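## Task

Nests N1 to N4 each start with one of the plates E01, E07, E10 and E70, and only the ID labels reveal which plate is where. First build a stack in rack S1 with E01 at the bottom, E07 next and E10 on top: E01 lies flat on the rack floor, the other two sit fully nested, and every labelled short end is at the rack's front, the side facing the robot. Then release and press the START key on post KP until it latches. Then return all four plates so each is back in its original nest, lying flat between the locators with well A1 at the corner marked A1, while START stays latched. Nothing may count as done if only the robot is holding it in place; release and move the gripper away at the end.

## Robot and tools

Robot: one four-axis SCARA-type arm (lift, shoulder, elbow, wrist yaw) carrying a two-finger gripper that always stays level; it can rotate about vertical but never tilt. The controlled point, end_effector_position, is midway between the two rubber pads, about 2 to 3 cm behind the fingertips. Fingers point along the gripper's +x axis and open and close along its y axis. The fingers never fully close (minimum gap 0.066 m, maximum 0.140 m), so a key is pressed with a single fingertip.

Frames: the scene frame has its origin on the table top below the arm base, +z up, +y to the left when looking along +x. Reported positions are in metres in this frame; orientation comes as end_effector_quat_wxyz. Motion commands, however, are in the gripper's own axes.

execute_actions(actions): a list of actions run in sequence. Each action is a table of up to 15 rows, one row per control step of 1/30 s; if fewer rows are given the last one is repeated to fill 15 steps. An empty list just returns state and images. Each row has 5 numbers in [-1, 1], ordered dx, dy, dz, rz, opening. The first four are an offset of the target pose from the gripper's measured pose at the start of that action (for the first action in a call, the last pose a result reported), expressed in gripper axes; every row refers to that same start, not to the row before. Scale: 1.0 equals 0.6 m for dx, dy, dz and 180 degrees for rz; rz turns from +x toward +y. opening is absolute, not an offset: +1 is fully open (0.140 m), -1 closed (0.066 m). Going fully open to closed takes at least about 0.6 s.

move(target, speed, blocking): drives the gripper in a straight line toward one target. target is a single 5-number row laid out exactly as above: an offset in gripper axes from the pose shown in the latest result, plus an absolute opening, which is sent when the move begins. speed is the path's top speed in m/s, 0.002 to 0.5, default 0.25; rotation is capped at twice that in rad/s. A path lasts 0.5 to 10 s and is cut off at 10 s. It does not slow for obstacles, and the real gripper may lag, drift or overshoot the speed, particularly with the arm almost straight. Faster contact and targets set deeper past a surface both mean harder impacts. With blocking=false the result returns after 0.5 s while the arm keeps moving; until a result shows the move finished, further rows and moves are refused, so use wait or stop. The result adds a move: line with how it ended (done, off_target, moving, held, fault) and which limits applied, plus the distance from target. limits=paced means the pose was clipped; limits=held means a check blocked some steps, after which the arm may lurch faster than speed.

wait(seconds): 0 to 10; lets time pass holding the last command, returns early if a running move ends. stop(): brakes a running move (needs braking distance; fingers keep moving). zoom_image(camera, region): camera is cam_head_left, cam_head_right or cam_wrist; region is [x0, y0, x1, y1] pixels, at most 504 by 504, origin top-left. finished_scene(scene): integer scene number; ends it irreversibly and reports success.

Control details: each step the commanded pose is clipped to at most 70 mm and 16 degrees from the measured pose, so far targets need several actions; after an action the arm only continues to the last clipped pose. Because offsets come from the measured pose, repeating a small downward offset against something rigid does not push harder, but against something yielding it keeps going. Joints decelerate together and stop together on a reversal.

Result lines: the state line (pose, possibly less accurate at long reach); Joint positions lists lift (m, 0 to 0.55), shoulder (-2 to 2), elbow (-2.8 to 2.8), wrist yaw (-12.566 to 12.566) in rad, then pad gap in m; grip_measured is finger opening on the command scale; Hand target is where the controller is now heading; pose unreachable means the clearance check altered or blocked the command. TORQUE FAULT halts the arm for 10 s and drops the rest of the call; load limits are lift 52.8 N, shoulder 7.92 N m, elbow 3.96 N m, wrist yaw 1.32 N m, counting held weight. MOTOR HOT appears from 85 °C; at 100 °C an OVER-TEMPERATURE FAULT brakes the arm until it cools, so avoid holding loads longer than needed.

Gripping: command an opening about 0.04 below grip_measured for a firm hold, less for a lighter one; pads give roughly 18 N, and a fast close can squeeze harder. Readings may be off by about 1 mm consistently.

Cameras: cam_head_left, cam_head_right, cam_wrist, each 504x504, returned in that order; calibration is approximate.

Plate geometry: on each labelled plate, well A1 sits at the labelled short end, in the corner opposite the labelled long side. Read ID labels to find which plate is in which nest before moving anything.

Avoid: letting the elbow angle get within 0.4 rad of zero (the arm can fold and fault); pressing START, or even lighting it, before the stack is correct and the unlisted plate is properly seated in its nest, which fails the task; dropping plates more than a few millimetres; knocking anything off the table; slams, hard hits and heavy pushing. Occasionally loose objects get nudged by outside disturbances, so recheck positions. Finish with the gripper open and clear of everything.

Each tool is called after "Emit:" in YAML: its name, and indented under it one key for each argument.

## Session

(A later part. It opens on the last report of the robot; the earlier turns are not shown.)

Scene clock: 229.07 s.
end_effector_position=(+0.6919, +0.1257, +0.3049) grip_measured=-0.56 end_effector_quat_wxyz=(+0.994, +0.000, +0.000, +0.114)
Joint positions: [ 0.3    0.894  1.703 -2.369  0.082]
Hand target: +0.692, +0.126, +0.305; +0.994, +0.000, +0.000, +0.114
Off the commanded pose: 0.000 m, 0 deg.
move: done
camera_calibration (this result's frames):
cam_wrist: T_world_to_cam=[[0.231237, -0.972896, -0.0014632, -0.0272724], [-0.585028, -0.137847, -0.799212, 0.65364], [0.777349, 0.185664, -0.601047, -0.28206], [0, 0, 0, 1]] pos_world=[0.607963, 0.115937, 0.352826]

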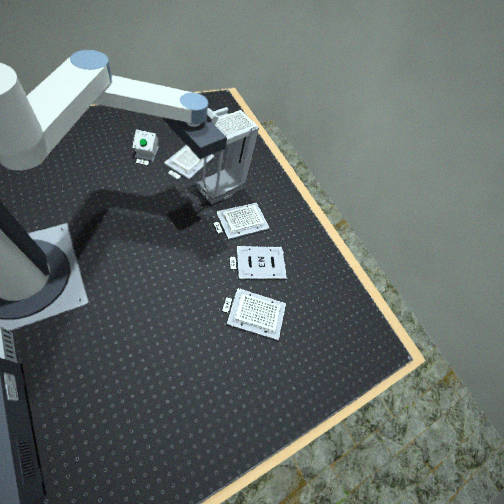

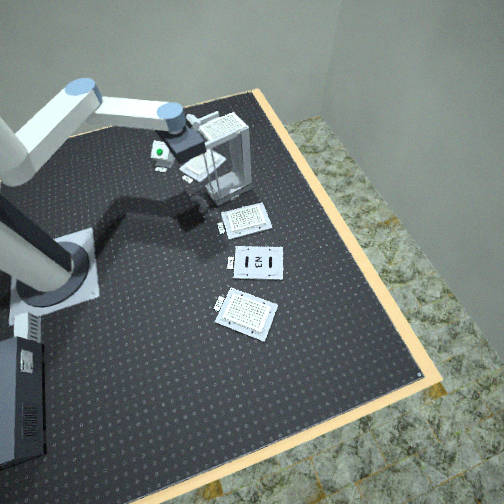

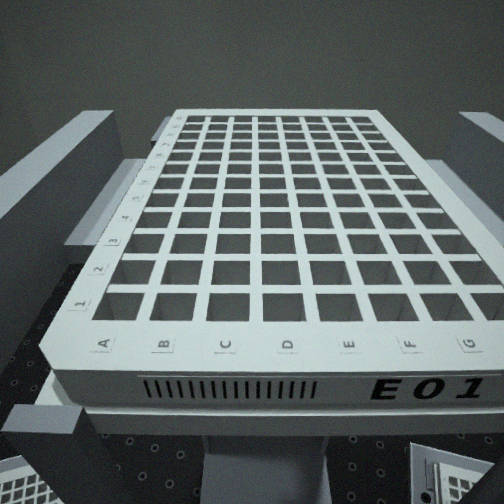

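Emit:
move:
  target: [0, 0, -0.04, 0, -0.61]
  speed: 0.05

Scene clock: 232.63 s.
end_effector_position=(+0.6919, +0.1257, +0.2809) grip_measured=-0.56 end_effector_quat_wxyz=(+0.994, +0.000, +0.000, +0.114)
Joint positions: [ 0.276  0.894  1.703 -2.369  0.082]
Hand target: +0.692, +0.126, +0.281; +0.994, +0.000, +0.000, +0.114
Off the commanded pose: 0.000 m, 0 deg.
move: done
camera_calibration (this result's frames):
cam_wrist: T_world_to_cam=[[0.231226, -0.972899, -0.0014632, -0.0273032], [-0.58503, -0.13784, -0.799212, 0.6344], [0.777351, 0.185655, -0.601047, -0.296527], [0, 0, 0, 1]] pos_world=[0.607962, 0.115934, 0.328754]

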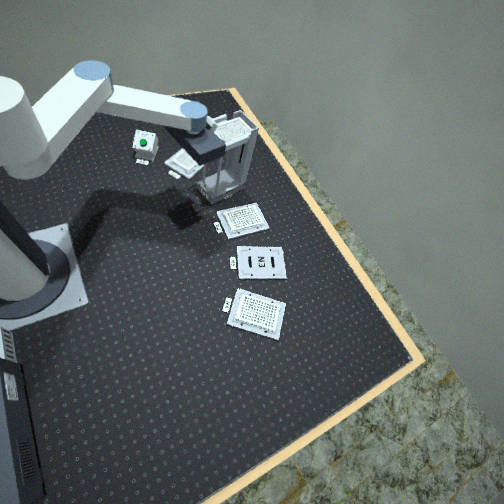

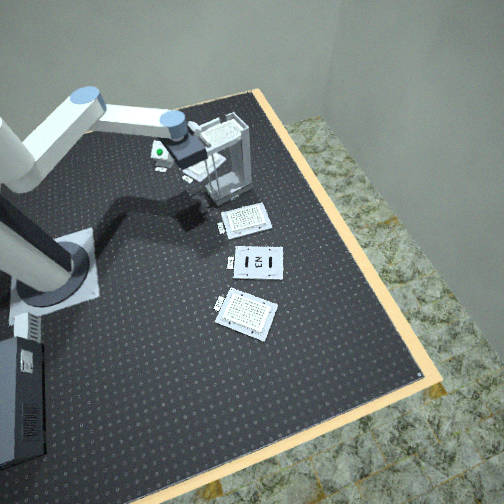

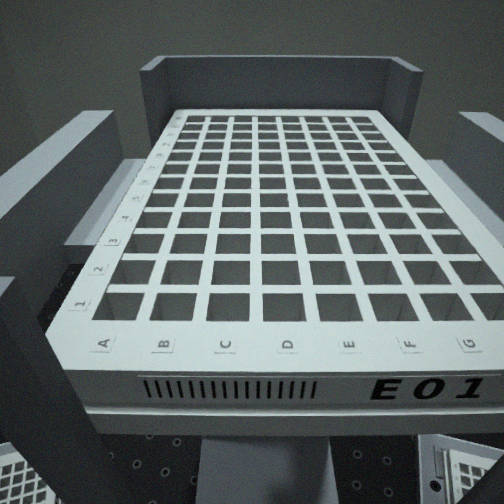

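Emit:
zoom_image:
  camera: "cam_wrist"
  region: [130, 40, 440, 170]

Region (130, 40, 440, 170) of cam_wrist's 504x504 image, scaled by 1.626, with more detail than that image has; it fills the top 211 rows of this view, and the rest is white.

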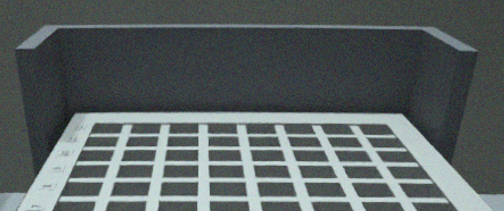

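Emit:
move:
  target: [0, -0.0008, -0.315, 0, -0.61]
  speed: 0.12

Scene clock: 241.40 s.
end_effector_position=(+0.6920, +0.1253, +0.0918) grip_measured=-0.56 end_effector_quat_wxyz=(+0.994, +0.000, +0.000, +0.114)
Joint positions: [ 0.087  0.893  1.703 -2.368  0.082]
Hand target: +0.692, +0.125, +0.092; +0.994, +0.000, +0.000, +0.114
Off the commanded pose: 0.000 m, 0 deg.
move: done
camera_calibration (this result's frames):
cam_wrist: T_world_to_cam=[[0.231377, -0.972863, -0.0014632, -0.0280574], [-0.585008, -0.137931, -0.799212, 0.483286], [0.777322, 0.185775, -0.601047, -0.41016], [0, 0, 0, 1]] pos_world=[0.608045, 0.115562, 0.139682]

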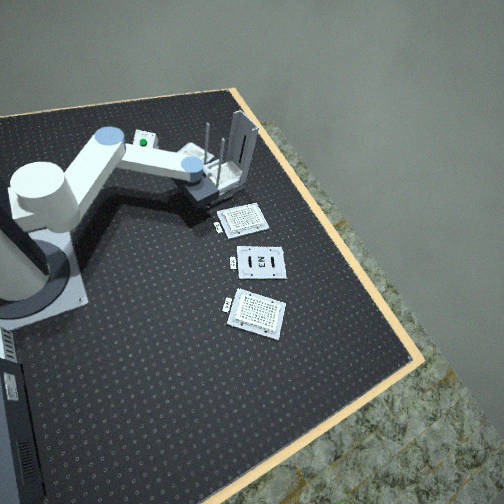

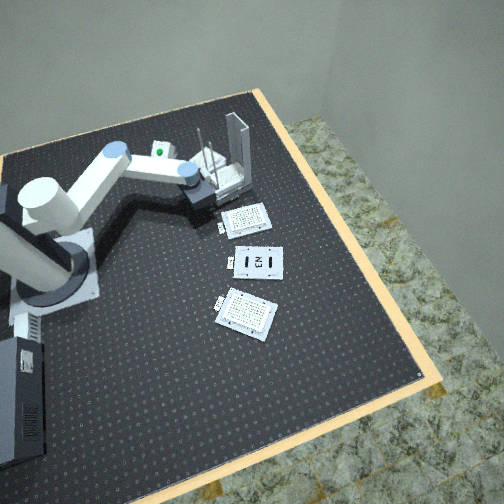

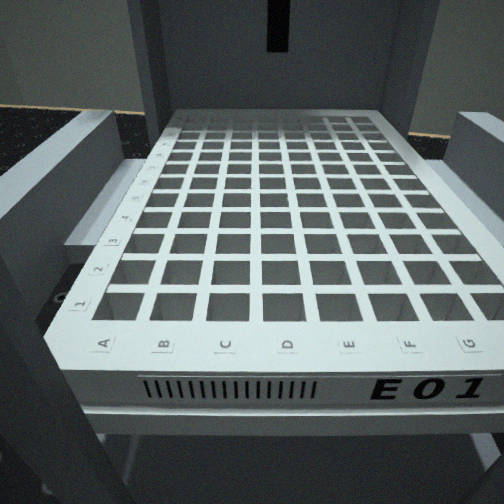

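Emit:
move:
  target: [0, 0, -0.04, 0, -0.61]
  speed: 0.05

Scene clock: 249.00 s.
end_effector_position=(+0.6920, +0.1253, +0.0677) grip_measured=-0.56 end_effector_quat_wxyz=(+0.994, +0.000, +0.000, +0.114)
Joint positions: [ 0.063  0.894  1.703 -2.368  0.082]
Hand target: +0.692, +0.125, +0.068; +0.994, +0.000, +0.000, +0.114
Off the commanded pose: 0.000 m, 0 deg.
move: done
camera_calibration (this result's frames):
cam_wrist: T_world_to_cam=[[0.2314, -0.972858, -0.0014632, -0.0280961], [-0.585005, -0.137945, -0.799212, 0.464046], [0.777318, 0.185794, -0.601047, -0.424626], [0, 0, 0, 1]] pos_world=[0.60804, 0.115572, 0.11561]

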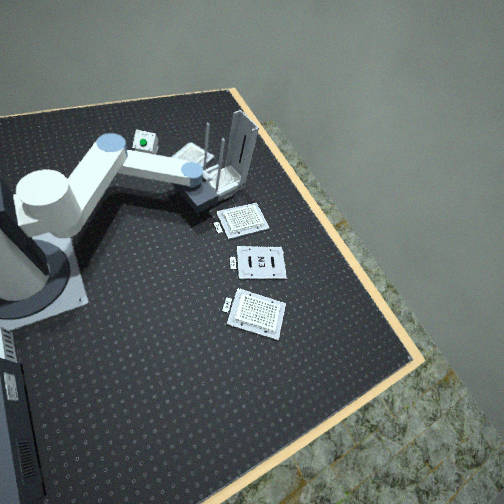

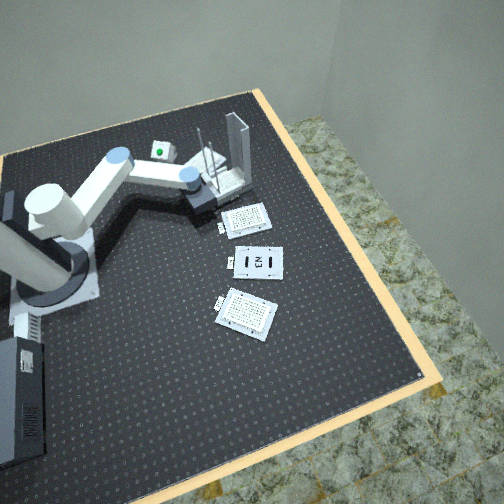

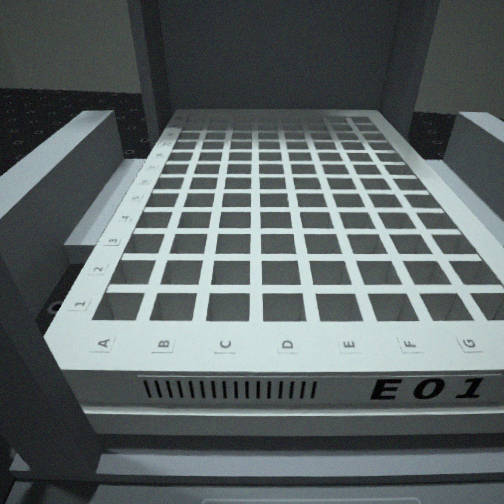

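Emit:
zoom_image:
  camera: "cam_wrist"
  region: [0, 380, 252, 504]

Region (0, 380, 252, 504) of cam_wrist's 504x504 image, scaled by 2.000, with more detail than that image has; it fills the top 248 rows of this view, and the rest is white.

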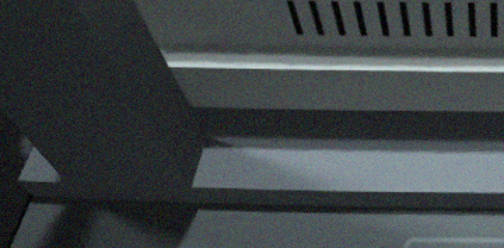

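Emit:
move:
  target: [0, 0, -0.006, 0, -0.61]
  speed: 0.02

Emit:
zoom_image:
  camera: "cam_wrist"
  region: [0, 380, 252, 504]

Scene clock: 256.30 s.
end_effector_position=(+0.6920, +0.1253, +0.0642) grip_measured=-0.56 end_effector_quat_wxyz=(+0.994, +0.000, +0.000, +0.114)
Joint positions: [ 0.059  0.894  1.703 -2.368  0.082]
Hand target: +0.692, +0.125, +0.064; +0.994, +0.000, +0.000, +0.114
Off the commanded pose: 0.000 m, 0 deg.
move: done
camera_calibration (this result's frames):
cam_wrist: T_world_to_cam=[[0.231399, -0.972858, -0.0014632, -0.0281006], [-0.585005, -0.137944, -0.799212, 0.461277], [0.777318, 0.185793, -0.601047, -0.426709], [0, 0, 0, 1]] pos_world=[0.60804, 0.115572, 0.112145]

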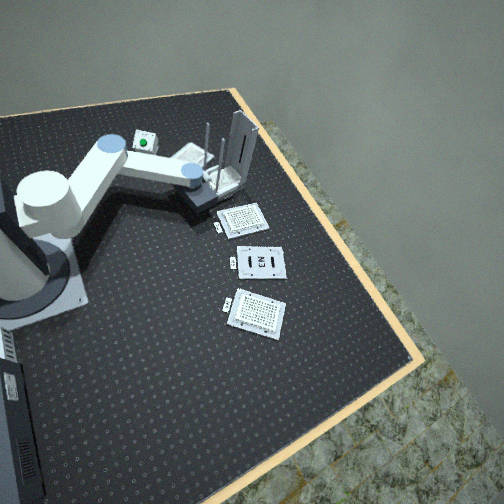

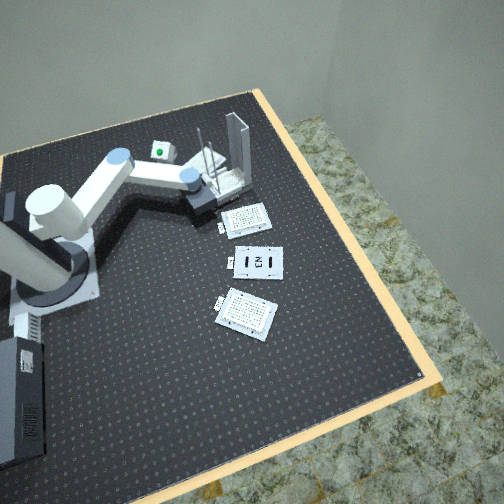

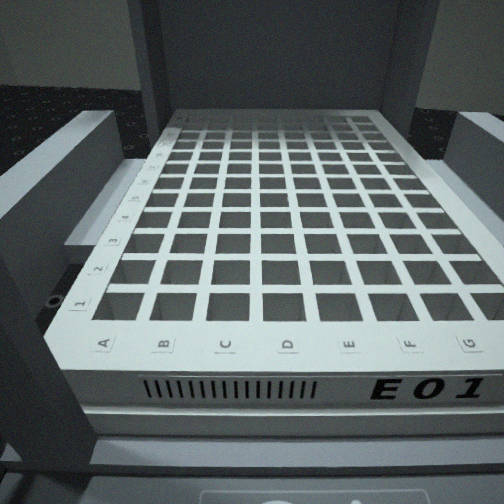

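Region (0, 380, 252, 504) of cam_wrist's 504x504 image, scaled by 2.000, with more detail than that image has; it fills the top 248 rows of this view, and the rest is white.

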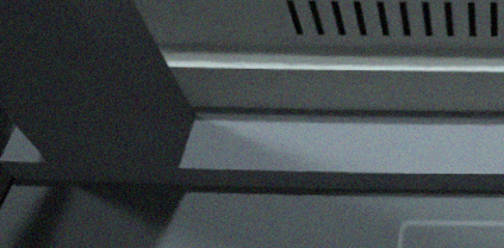

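Emit:
execute_actions:
  actions:
    - [[0,0,0,0,-0.5],[0,0,0,0,-0.45],[0,0,0,0,-0.4],[0,0,0,0,-0.3],[0,0,0,0,-0.2]]

Emit:
move:
  target: [0, 0, 0.44, 0, -0.2]
  speed: 0.3

Scene clock: 259.97 s.
end_effector_position=(+0.6920, +0.1253, +0.0643) grip_measured=-0.20 end_effector_quat_wxyz=(+0.994, +0.000, +0.000, +0.114)
Joint positions: [ 0.059  0.894  1.703 -2.368  0.096]
Hand target: +0.692, +0.125, +0.064; +0.994, +0.000, +0.000, +0.114
Off the commanded pose: 0.000 m, 0 deg.
camera_calibration (this result's frames):
cam_wrist: T_world_to_cam=[[0.231396, -0.972858, -0.0014632, -0.0280991], [-0.585006, -0.137943, -0.799212, 0.461302], [0.777319, 0.185791, -0.601047, -0.42669], [0, 0, 0, 1]] pos_world=[0.60804, 0.115572, 0.112176]

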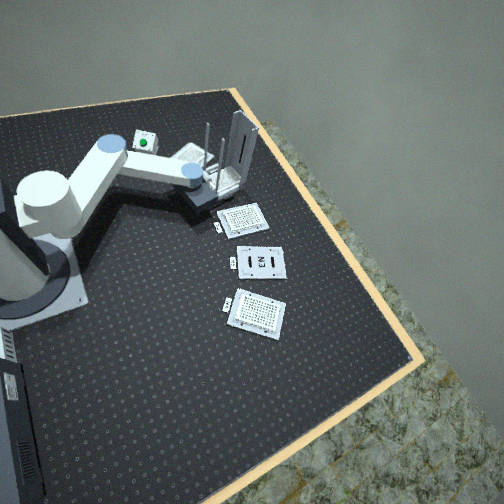

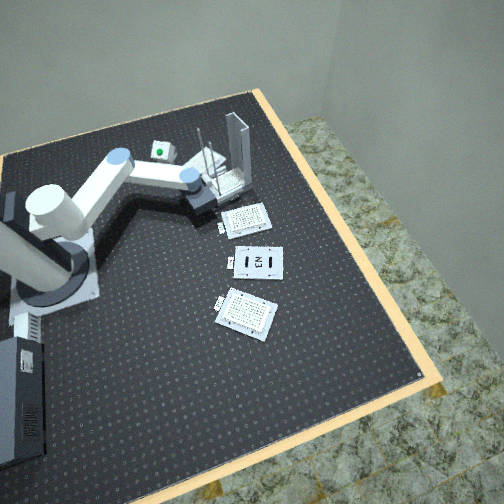

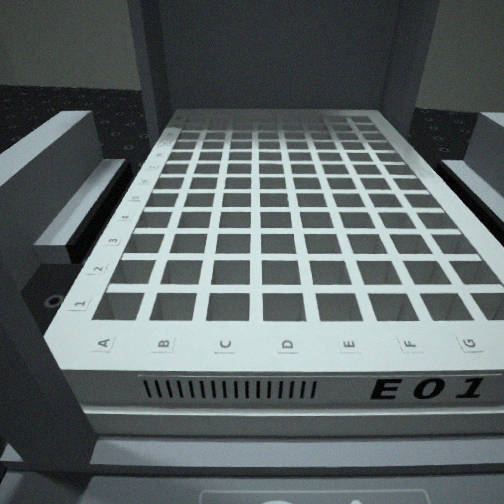

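Scene clock: 261.30 s.
end_effector_position=(+0.6920, +0.1253, +0.3283) grip_measured=-0.20 end_effector_quat_wxyz=(+0.994, +0.000, +0.000, +0.114)
Joint positions: [ 0.323  0.894  1.703 -2.368  0.096]
Hand target: +0.692, +0.125, +0.328; +0.994, +0.000, +0.000, +0.114
Off the commanded pose: 0.000 m, 0 deg.
move: done
camera_calibration (this result's frames):
cam_wrist: T_world_to_cam=[[0.231446, -0.972847, -0.0014632, -0.0277334], [-0.584999, -0.137973, -0.799212, 0.672345], [0.777309, 0.185831, -0.601047, -0.267983], [0, 0, 0, 1]] pos_world=[0.608046, 0.115585, 0.376235]

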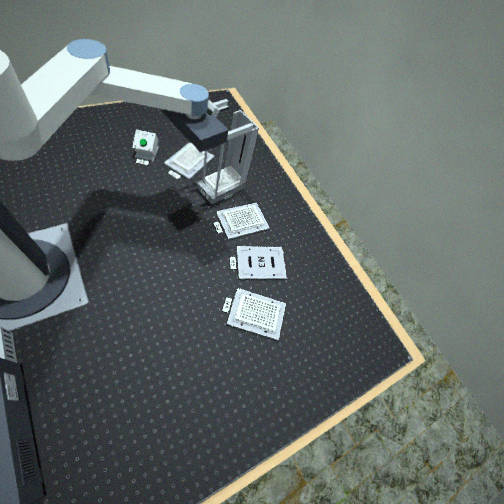

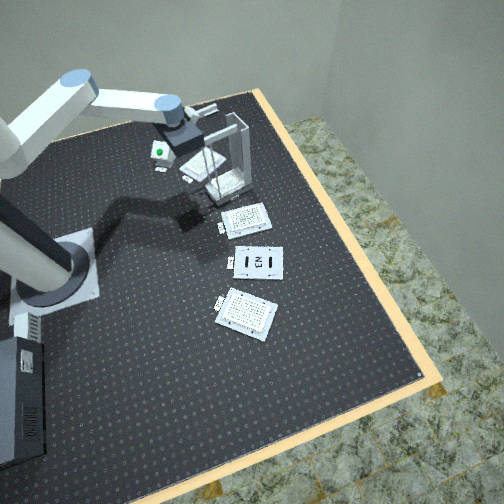

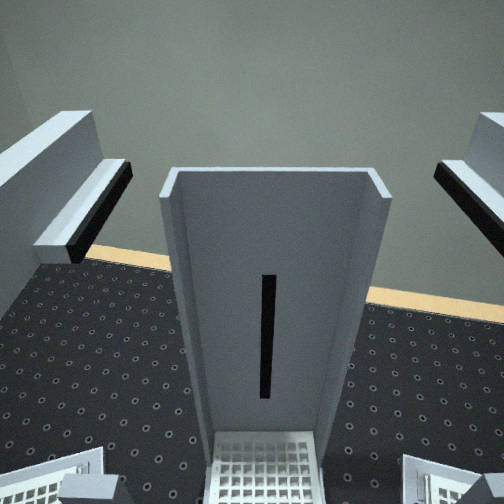

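Emit:
move:
  target: [-0.105, -0.2083, -0.005, -0.0833, 0.0]
  speed: 0.4

Emit:
move:
  target: [-0.1232, -0.5795, -0.4333, -0.2172, 0.0]
  speed: 0.4

Scene clock: 271.00 s.
end_effector_position=(+0.6589, -0.0108, +0.3254) grip_measured=+0.00 end_effector_quat_wxyz=(+1.000, +0.000, +0.000, -0.017)
Joint positions: [ 0.32   0.746  1.439 -2.22   0.103]
Hand target: +0.659, -0.011, +0.325; +1.000, +0.000, +0.000, -0.017
Off the commanded pose: 0.000 m, 0 deg.
move: done
camera_calibration (this result's frames):
cam_wrist: T_world_to_cam=[[-0.0288387, -0.999583, -0.0014632, 0.0186573], [-0.600764, 0.0185024, -0.799212, 0.643908], [0.798906, -0.0221692, -0.601047, -0.235202], [0, 0, 0, 1]] pos_world=[0.575279, 0.00152149, 0.373279]

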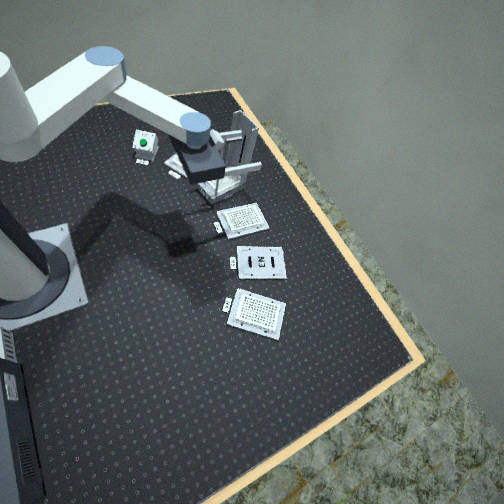

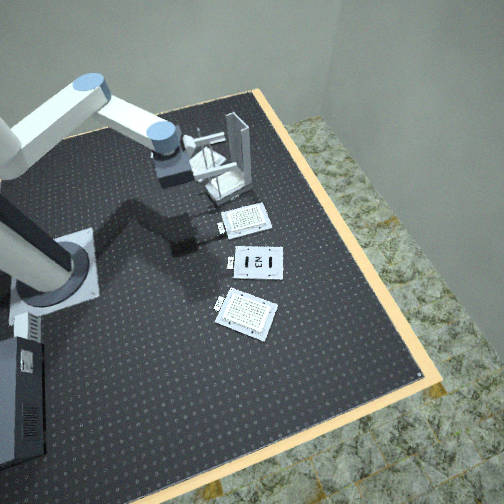

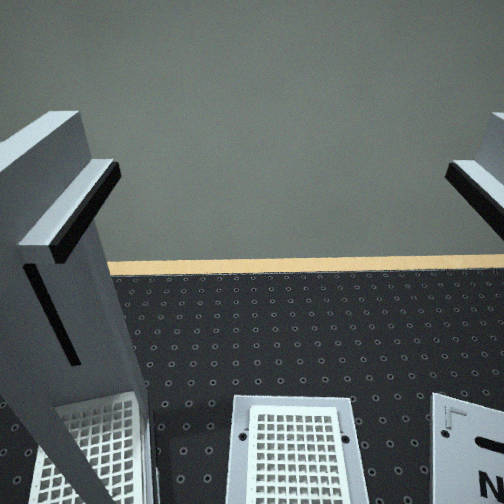

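Scene clock: 272.60 s.
end_effector_position=(+0.5732, -0.3558, +0.0653) grip_measured=+0.00 end_effector_quat_wxyz=(+0.936, +0.000, +0.000, -0.351)
Joint positions: [ 0.06  -0.087  1.715 -2.345  0.103]
Hand target: +0.573, -0.356, +0.065; +0.936, +0.000, +0.000, -0.351
Off the commanded pose: 0.000 m, 0 deg.
move: done
camera_calibration (this result's frames):
cam_wrist: T_world_to_cam=[[-0.652711, -0.757606, -0.0014632, 0.114711], [-0.454595, 0.393197, -0.799212, 0.440535], [0.606063, -0.520989, -0.601047, -0.397653], [0, 0, 0, 1]] pos_world=[0.516141, -0.293484, 0.11324]

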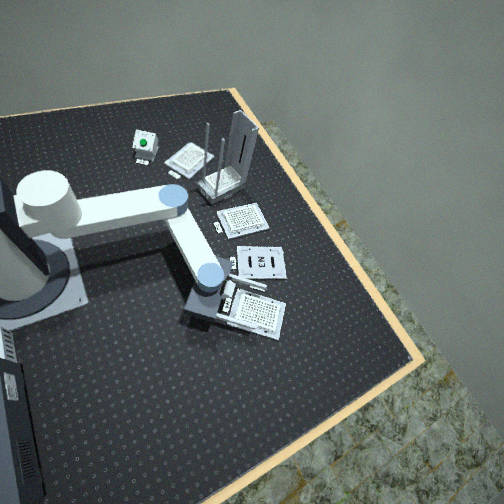

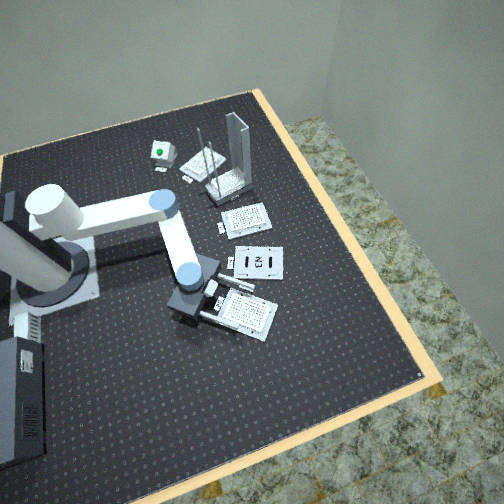

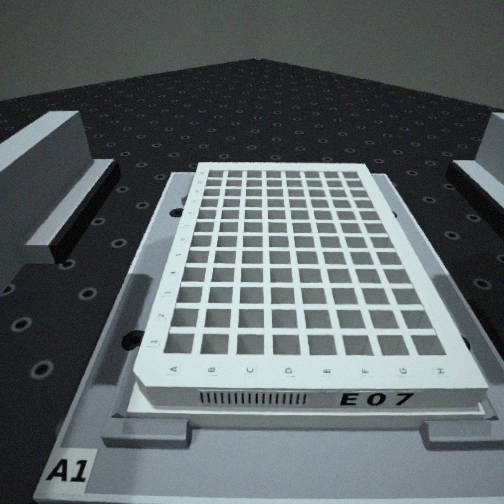

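Emit:
zoom_image:
  camera: "cam_wrist"
  region: [160, 150, 412, 230]

Emit:
zoom_image:
  camera: "cam_wrist"
  region: [110, 320, 504, 440]

Region (160, 150, 412, 230) of cam_wrist's 504x504 image, scaled by 2.000, with more detail than that image has; it fills the top 160 rows of this view, and the rest is white.

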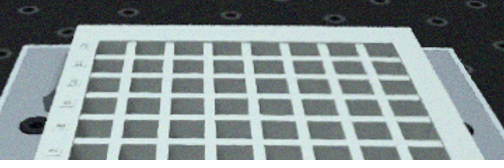

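Region (110, 320, 504, 440) of cam_wrist's 504x504 image, scaled by 1.279, with more detail than that image has; it fills the top 154 rows of this view, and the rest is white.

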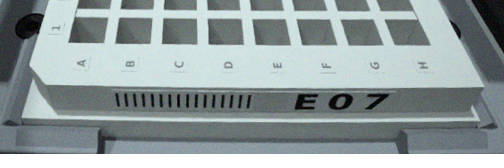

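Emit:
move:
  target: [0.0268, -0.0062, -0.0513, -0.0033, 0.0]
  speed: 0.1

Emit:
execute_actions:
  actions:
    - [[0,0,0,0,-0.1],[0,0,0,0,-0.2],[0,0,0,0,-0.3],[0,0,0,0,-0.35],[0,0,0,0,-0.4],[0,0,0,0,-0.44],[0,0,0,0,-0.47],[0,0,0,0,-0.5],[0,0,0,0,-0.52],[0,0,0,0,-0.54],[0,0,0,0,-0.56],[0,0,0,0,-0.58],[0,0,0,0,-0.6],[0,0,0,0,-0.61],[0,0,0,0,-0.61]]

Scene clock: 284.47 s.
end_effector_position=(+0.5829, -0.3692, +0.0345) grip_measured=+0.00 end_effector_quat_wxyz=(+0.935, +0.000, +0.000, -0.355)
Joint positions: [ 0.03  -0.134  1.813 -2.405  0.103]
Hand target: +0.583, -0.369, +0.035; +0.935, +0.000, +0.000, -0.356
Off the commanded pose: 0.000 m, 0 deg.
move: done
camera_calibration (this result's frames):
cam_wrist: T_world_to_cam=[[-0.660385, -0.750926, -0.0014632, 0.117821], [-0.45057, 0.397802, -0.799212, 0.424891], [0.600731, -0.527129, -0.601047, -0.428169], [0, 0, 0, 1]] pos_world=[0.526465, -0.306248, 0.0824013]

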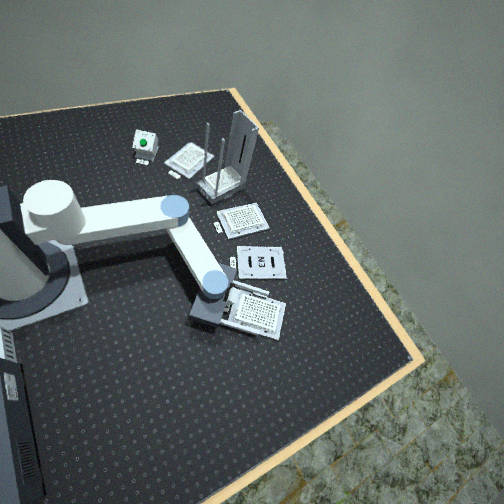

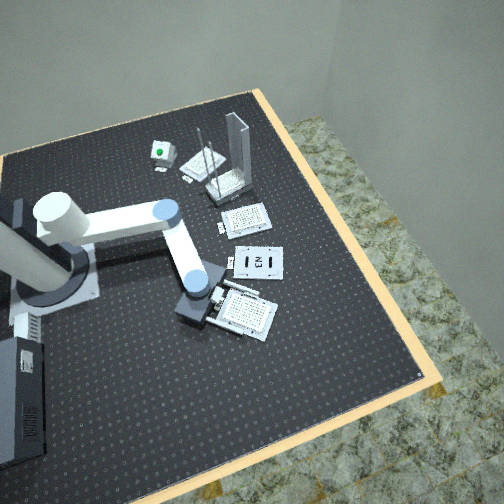

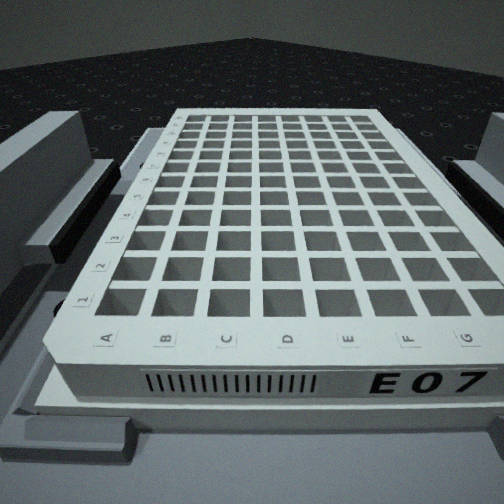

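Scene clock: 284.97 s.
end_effector_position=(+0.5829, -0.3692, +0.0345) grip_measured=-0.56 end_effector_quat_wxyz=(+0.935, +0.000, +0.000, -0.355)
Joint positions: [ 0.03  -0.134  1.813 -2.405  0.082]
Hand target: +0.583, -0.369, +0.035; +0.935, +0.000, +0.000, -0.355
Off the commanded pose: 0.000 m, 0 deg.
camera_calibration (this result's frames):
cam_wrist: T_world_to_cam=[[-0.660384, -0.750927, -0.0014632, 0.117819], [-0.450571, 0.397801, -0.799212, 0.424892], [0.600732, -0.527127, -0.601047, -0.428169], [0, 0, 0, 1]] pos_world=[0.526464, -0.306248, 0.0824013]

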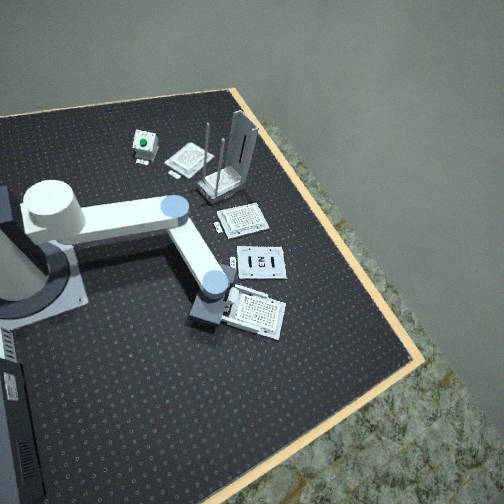

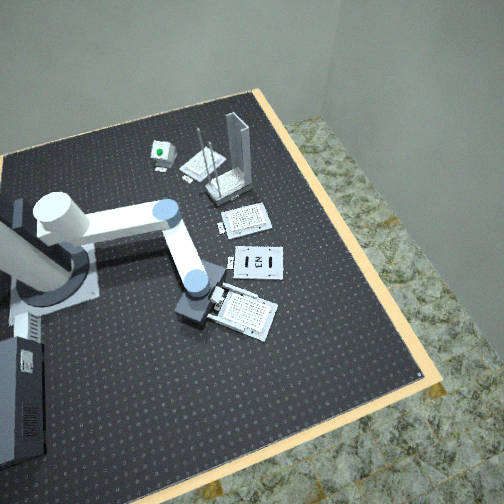

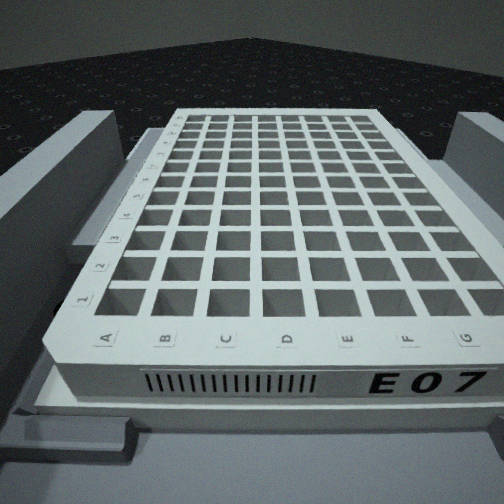

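Emit:
move:
  target: [0, 0, 0.0333, 0, -0.61]
  speed: 0.1

Emit:
move:
  target: [-0.2855, 0.5027, 0.4675, 0.2589, -0.61]
  speed: 0.4

Scene clock: 293.53 s.
end_effector_position=(+0.5829, -0.3692, +0.0545) grip_measured=-0.56 end_effector_quat_wxyz=(+0.935, +0.000, +0.000, -0.355)
Joint positions: [ 0.05  -0.134  1.813 -2.405  0.082]
Hand target: +0.583, -0.369, +0.054; +0.935, +0.000, +0.000, -0.355
Off the commanded pose: 0.000 m, 0 deg.
move: done
camera_calibration (this result's frames):
cam_wrist: T_world_to_cam=[[-0.66038, -0.750931, -0.0014632, 0.117846], [-0.450573, 0.397798, -0.799212, 0.440898], [0.600735, -0.527124, -0.601047, -0.416133], [0, 0, 0, 1]] pos_world=[0.526466, -0.306248, 0.102428]

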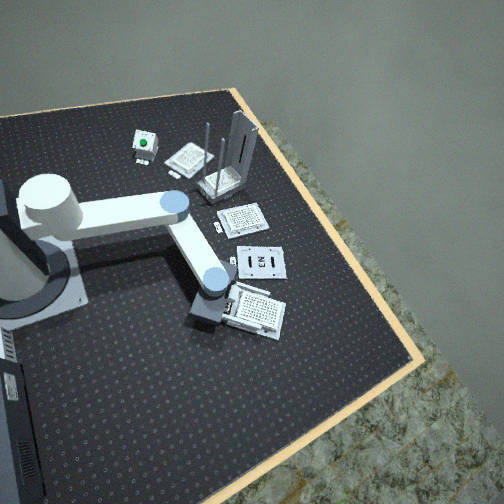

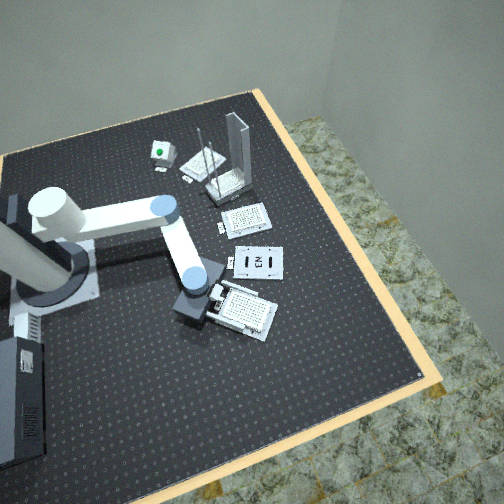

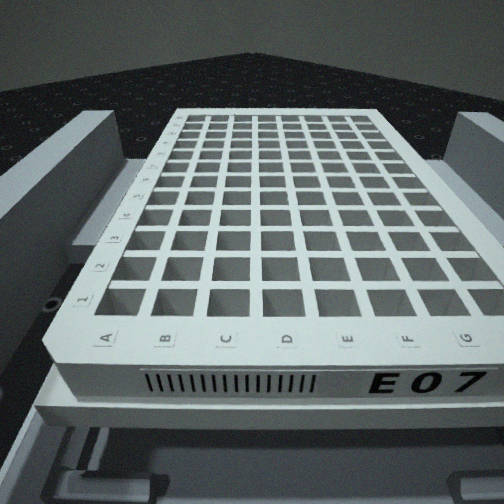

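Scene clock: 295.13 s.
end_effector_position=(+0.6552, -0.0298, +0.3351) grip_measured=-0.56 end_effector_quat_wxyz=(+0.999, +0.000, +0.000, +0.044)
Joint positions: [ 0.33   0.643  1.435 -1.991  0.082]
Hand target: +0.655, -0.030, +0.335; +0.999, +0.000, +0.000, +0.043
Off the commanded pose: 0.000 m, 0 deg.
move: done
camera_calibration (this result's frames):
cam_wrist: T_world_to_cam=[[0.0925782, -0.995704, -0.0014632, -0.0797908], [-0.598575, -0.0544796, -0.799212, 0.646164], [0.795699, 0.0748655, -0.601047, -0.221831], [0, 0, 0, 1]] pos_world=[0.570675, -0.0276378, 0.382974]

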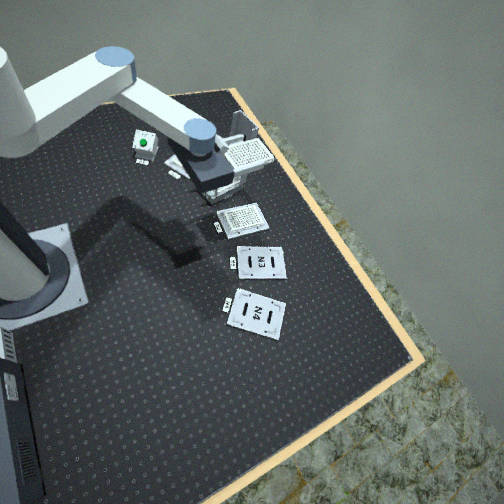

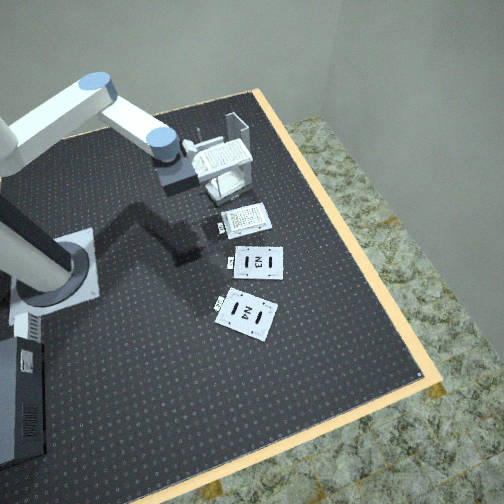

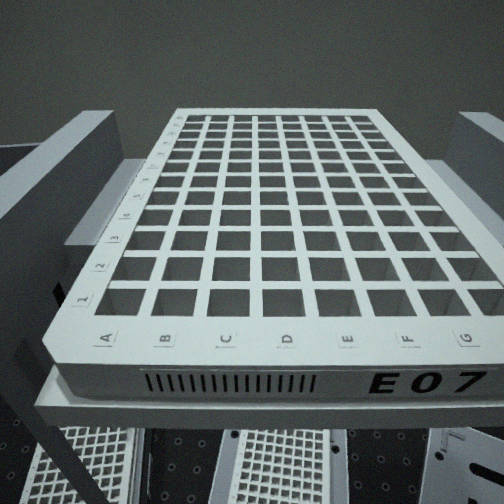

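Emit:
move:
  target: [0.0818, 0.2518, -0.015, 0.0448, -0.61]
  speed: 0.3

Scene clock: 299.33 s.
end_effector_position=(+0.6908, +0.1252, +0.3261) grip_measured=-0.56 end_effector_quat_wxyz=(+0.993, +0.000, +0.000, +0.114)
Joint positions: [ 0.321  0.897  1.696 -2.364  0.082]
Hand target: +0.691, +0.125, +0.326; +0.994, +0.000, +0.000, +0.114
Off the commanded pose: 0.000 m, 0 deg.
move: done
camera_calibration (this result's frames):
cam_wrist: T_world_to_cam=[[0.231992, -0.972716, -0.0014632, -0.027998], [-0.584921, -0.138301, -0.799212, 0.669822], [0.777205, 0.186267, -0.601047, -0.268373], [0, 0, 0, 1]] pos_world=[0.606869, 0.115392, 0.373984]

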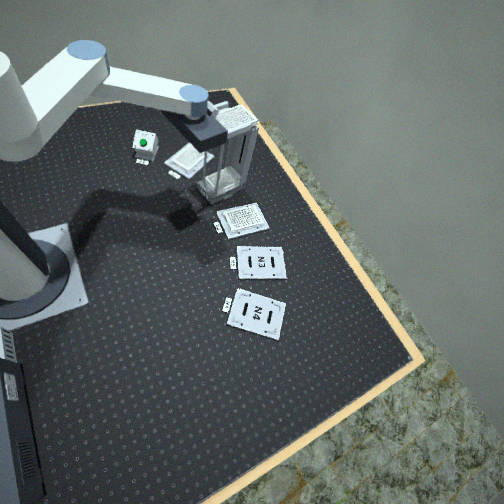

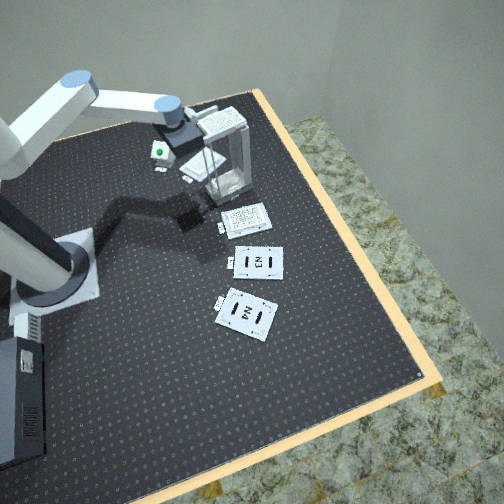

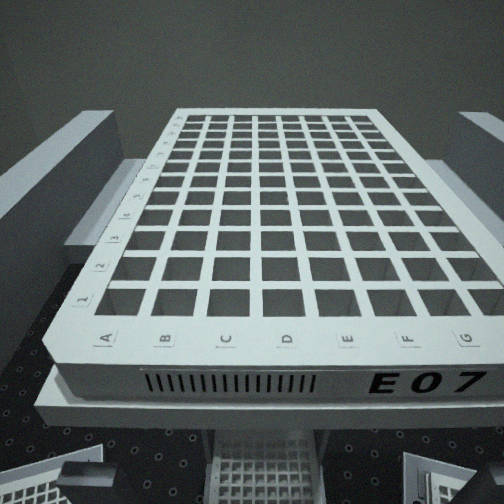

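Emit:
move:
  target: [0, 0, -0.05, 0, -0.61]
  speed: 0.05

Emit:
move:
  target: [0, 0, -0.337, 0, -0.61]
  speed: 0.2

Scene clock: 303.43 s.
end_effector_position=(+0.6908, +0.1251, +0.2960) grip_measured=-0.56 end_effector_quat_wxyz=(+0.993, +0.000, +0.000, +0.114)
Joint positions: [ 0.291  0.897  1.696 -2.364  0.082]
Hand target: +0.691, +0.125, +0.296; +0.993, +0.000, +0.000, +0.114
Off the commanded pose: 0.000 m, 0 deg.
move: done
camera_calibration (this result's frames):
cam_wrist: T_world_to_cam=[[0.231891, -0.972741, -0.0014632, -0.0280105], [-0.584935, -0.13824, -0.799212, 0.645784], [0.777224, 0.186186, -0.601047, -0.286442], [0, 0, 0, 1]] pos_world=[0.606867, 0.115358, 0.343912]

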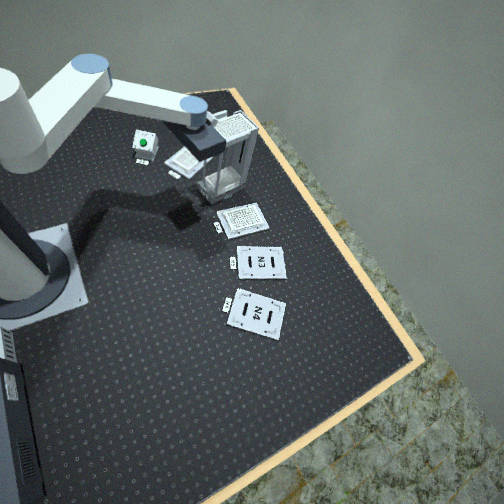

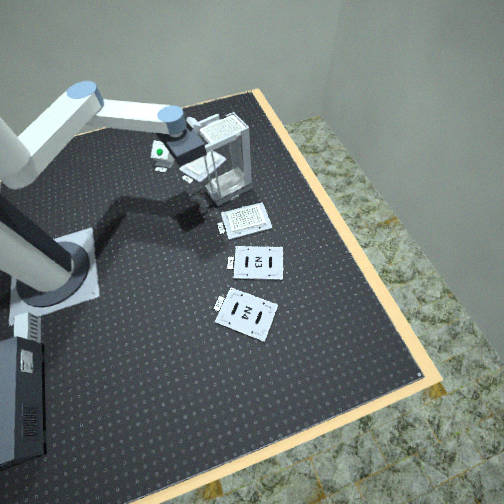

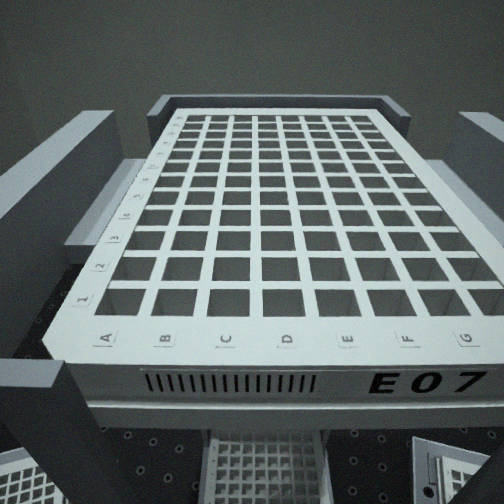

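Scene clock: 304.83 s.
end_effector_position=(+0.6908, +0.1251, +0.0937) grip_measured=-0.56 end_effector_quat_wxyz=(+0.993, +0.000, +0.000, +0.114)
Joint positions: [ 0.089  0.897  1.696 -2.364  0.082]
Hand target: +0.691, +0.125, +0.094; +0.993, +0.000, +0.000, +0.114
Off the commanded pose: 0.000 m, 0 deg.
move: done
camera_calibration (this result's frames):
cam_wrist: T_world_to_cam=[[0.231833, -0.972754, -0.0014632, -0.0282854], [-0.584944, -0.138205, -0.799212, 0.484123], [0.777235, 0.18614, -0.601047, -0.408013], [0, 0, 0, 1]] pos_world=[0.606864, 0.115341, 0.141641]

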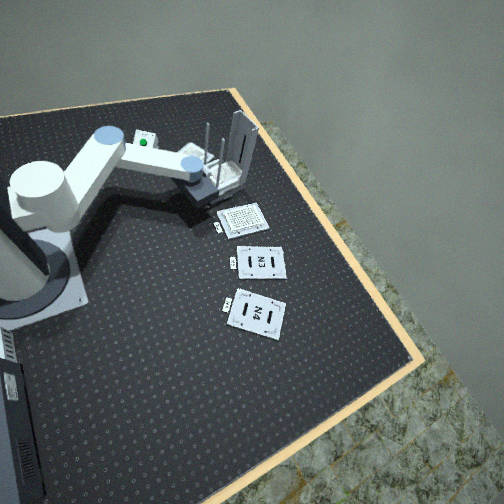

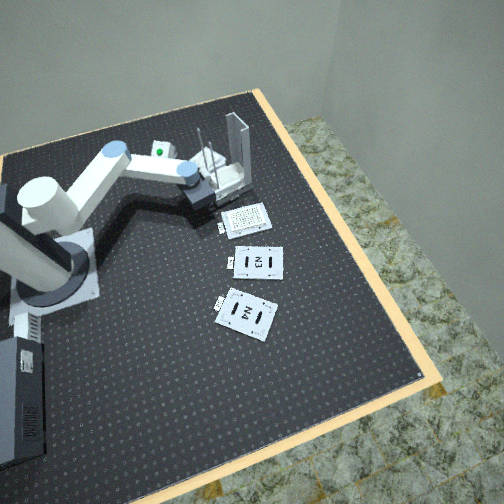

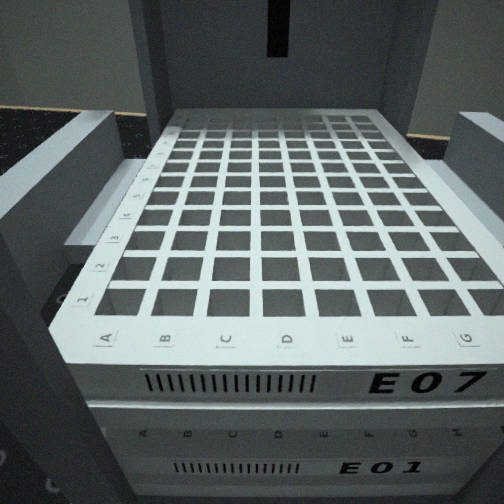

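Emit:
move:
  target: [0, 0, -0.02, 0, -0.61]
  speed: 0.03

Emit:
zoom_image:
  camera: "cam_wrist"
  region: [0, 340, 504, 504]

Scene clock: 308.50 s.
end_effector_position=(+0.6908, +0.1251, +0.0817) grip_measured=-0.56 end_effector_quat_wxyz=(+0.993, +0.000, +0.000, +0.114)
Joint positions: [ 0.077  0.897  1.696 -2.364  0.082]
Hand target: +0.691, +0.125, +0.082; +0.993, +0.000, +0.000, +0.114
Off the commanded pose: 0.000 m, 0 deg.
move: done
camera_calibration (this result's frames):
cam_wrist: T_world_to_cam=[[0.231832, -0.972755, -0.0014632, -0.0283027], [-0.584944, -0.138205, -0.799212, 0.474475], [0.777235, 0.186139, -0.601047, -0.415268], [0, 0, 0, 1]] pos_world=[0.606864, 0.115341, 0.129569]

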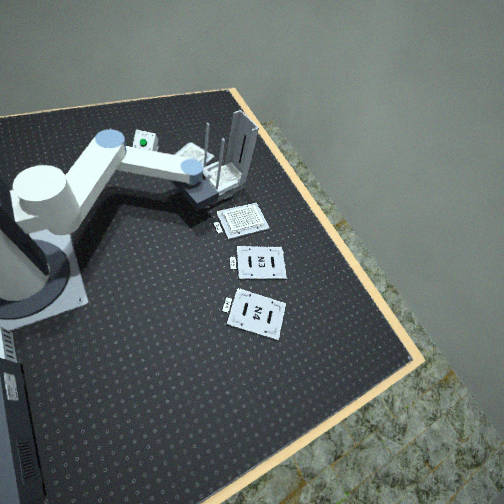

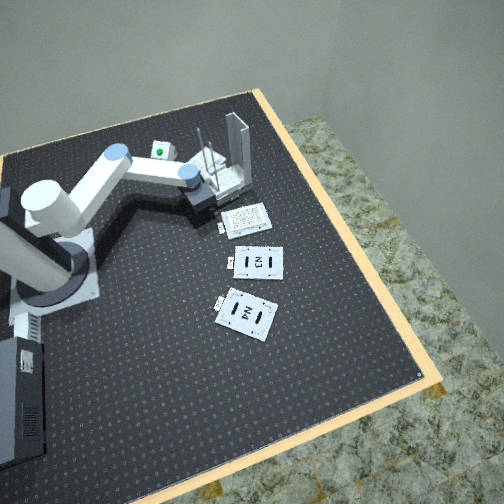

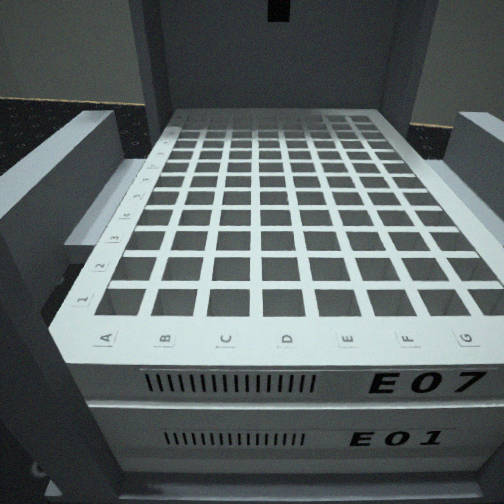

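Region (0, 340, 504, 504) of cam_wrist's 504x504 image, scaled by 1.000; it fills the top 164 rows of this view, and the rest is white.

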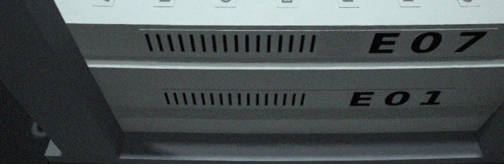

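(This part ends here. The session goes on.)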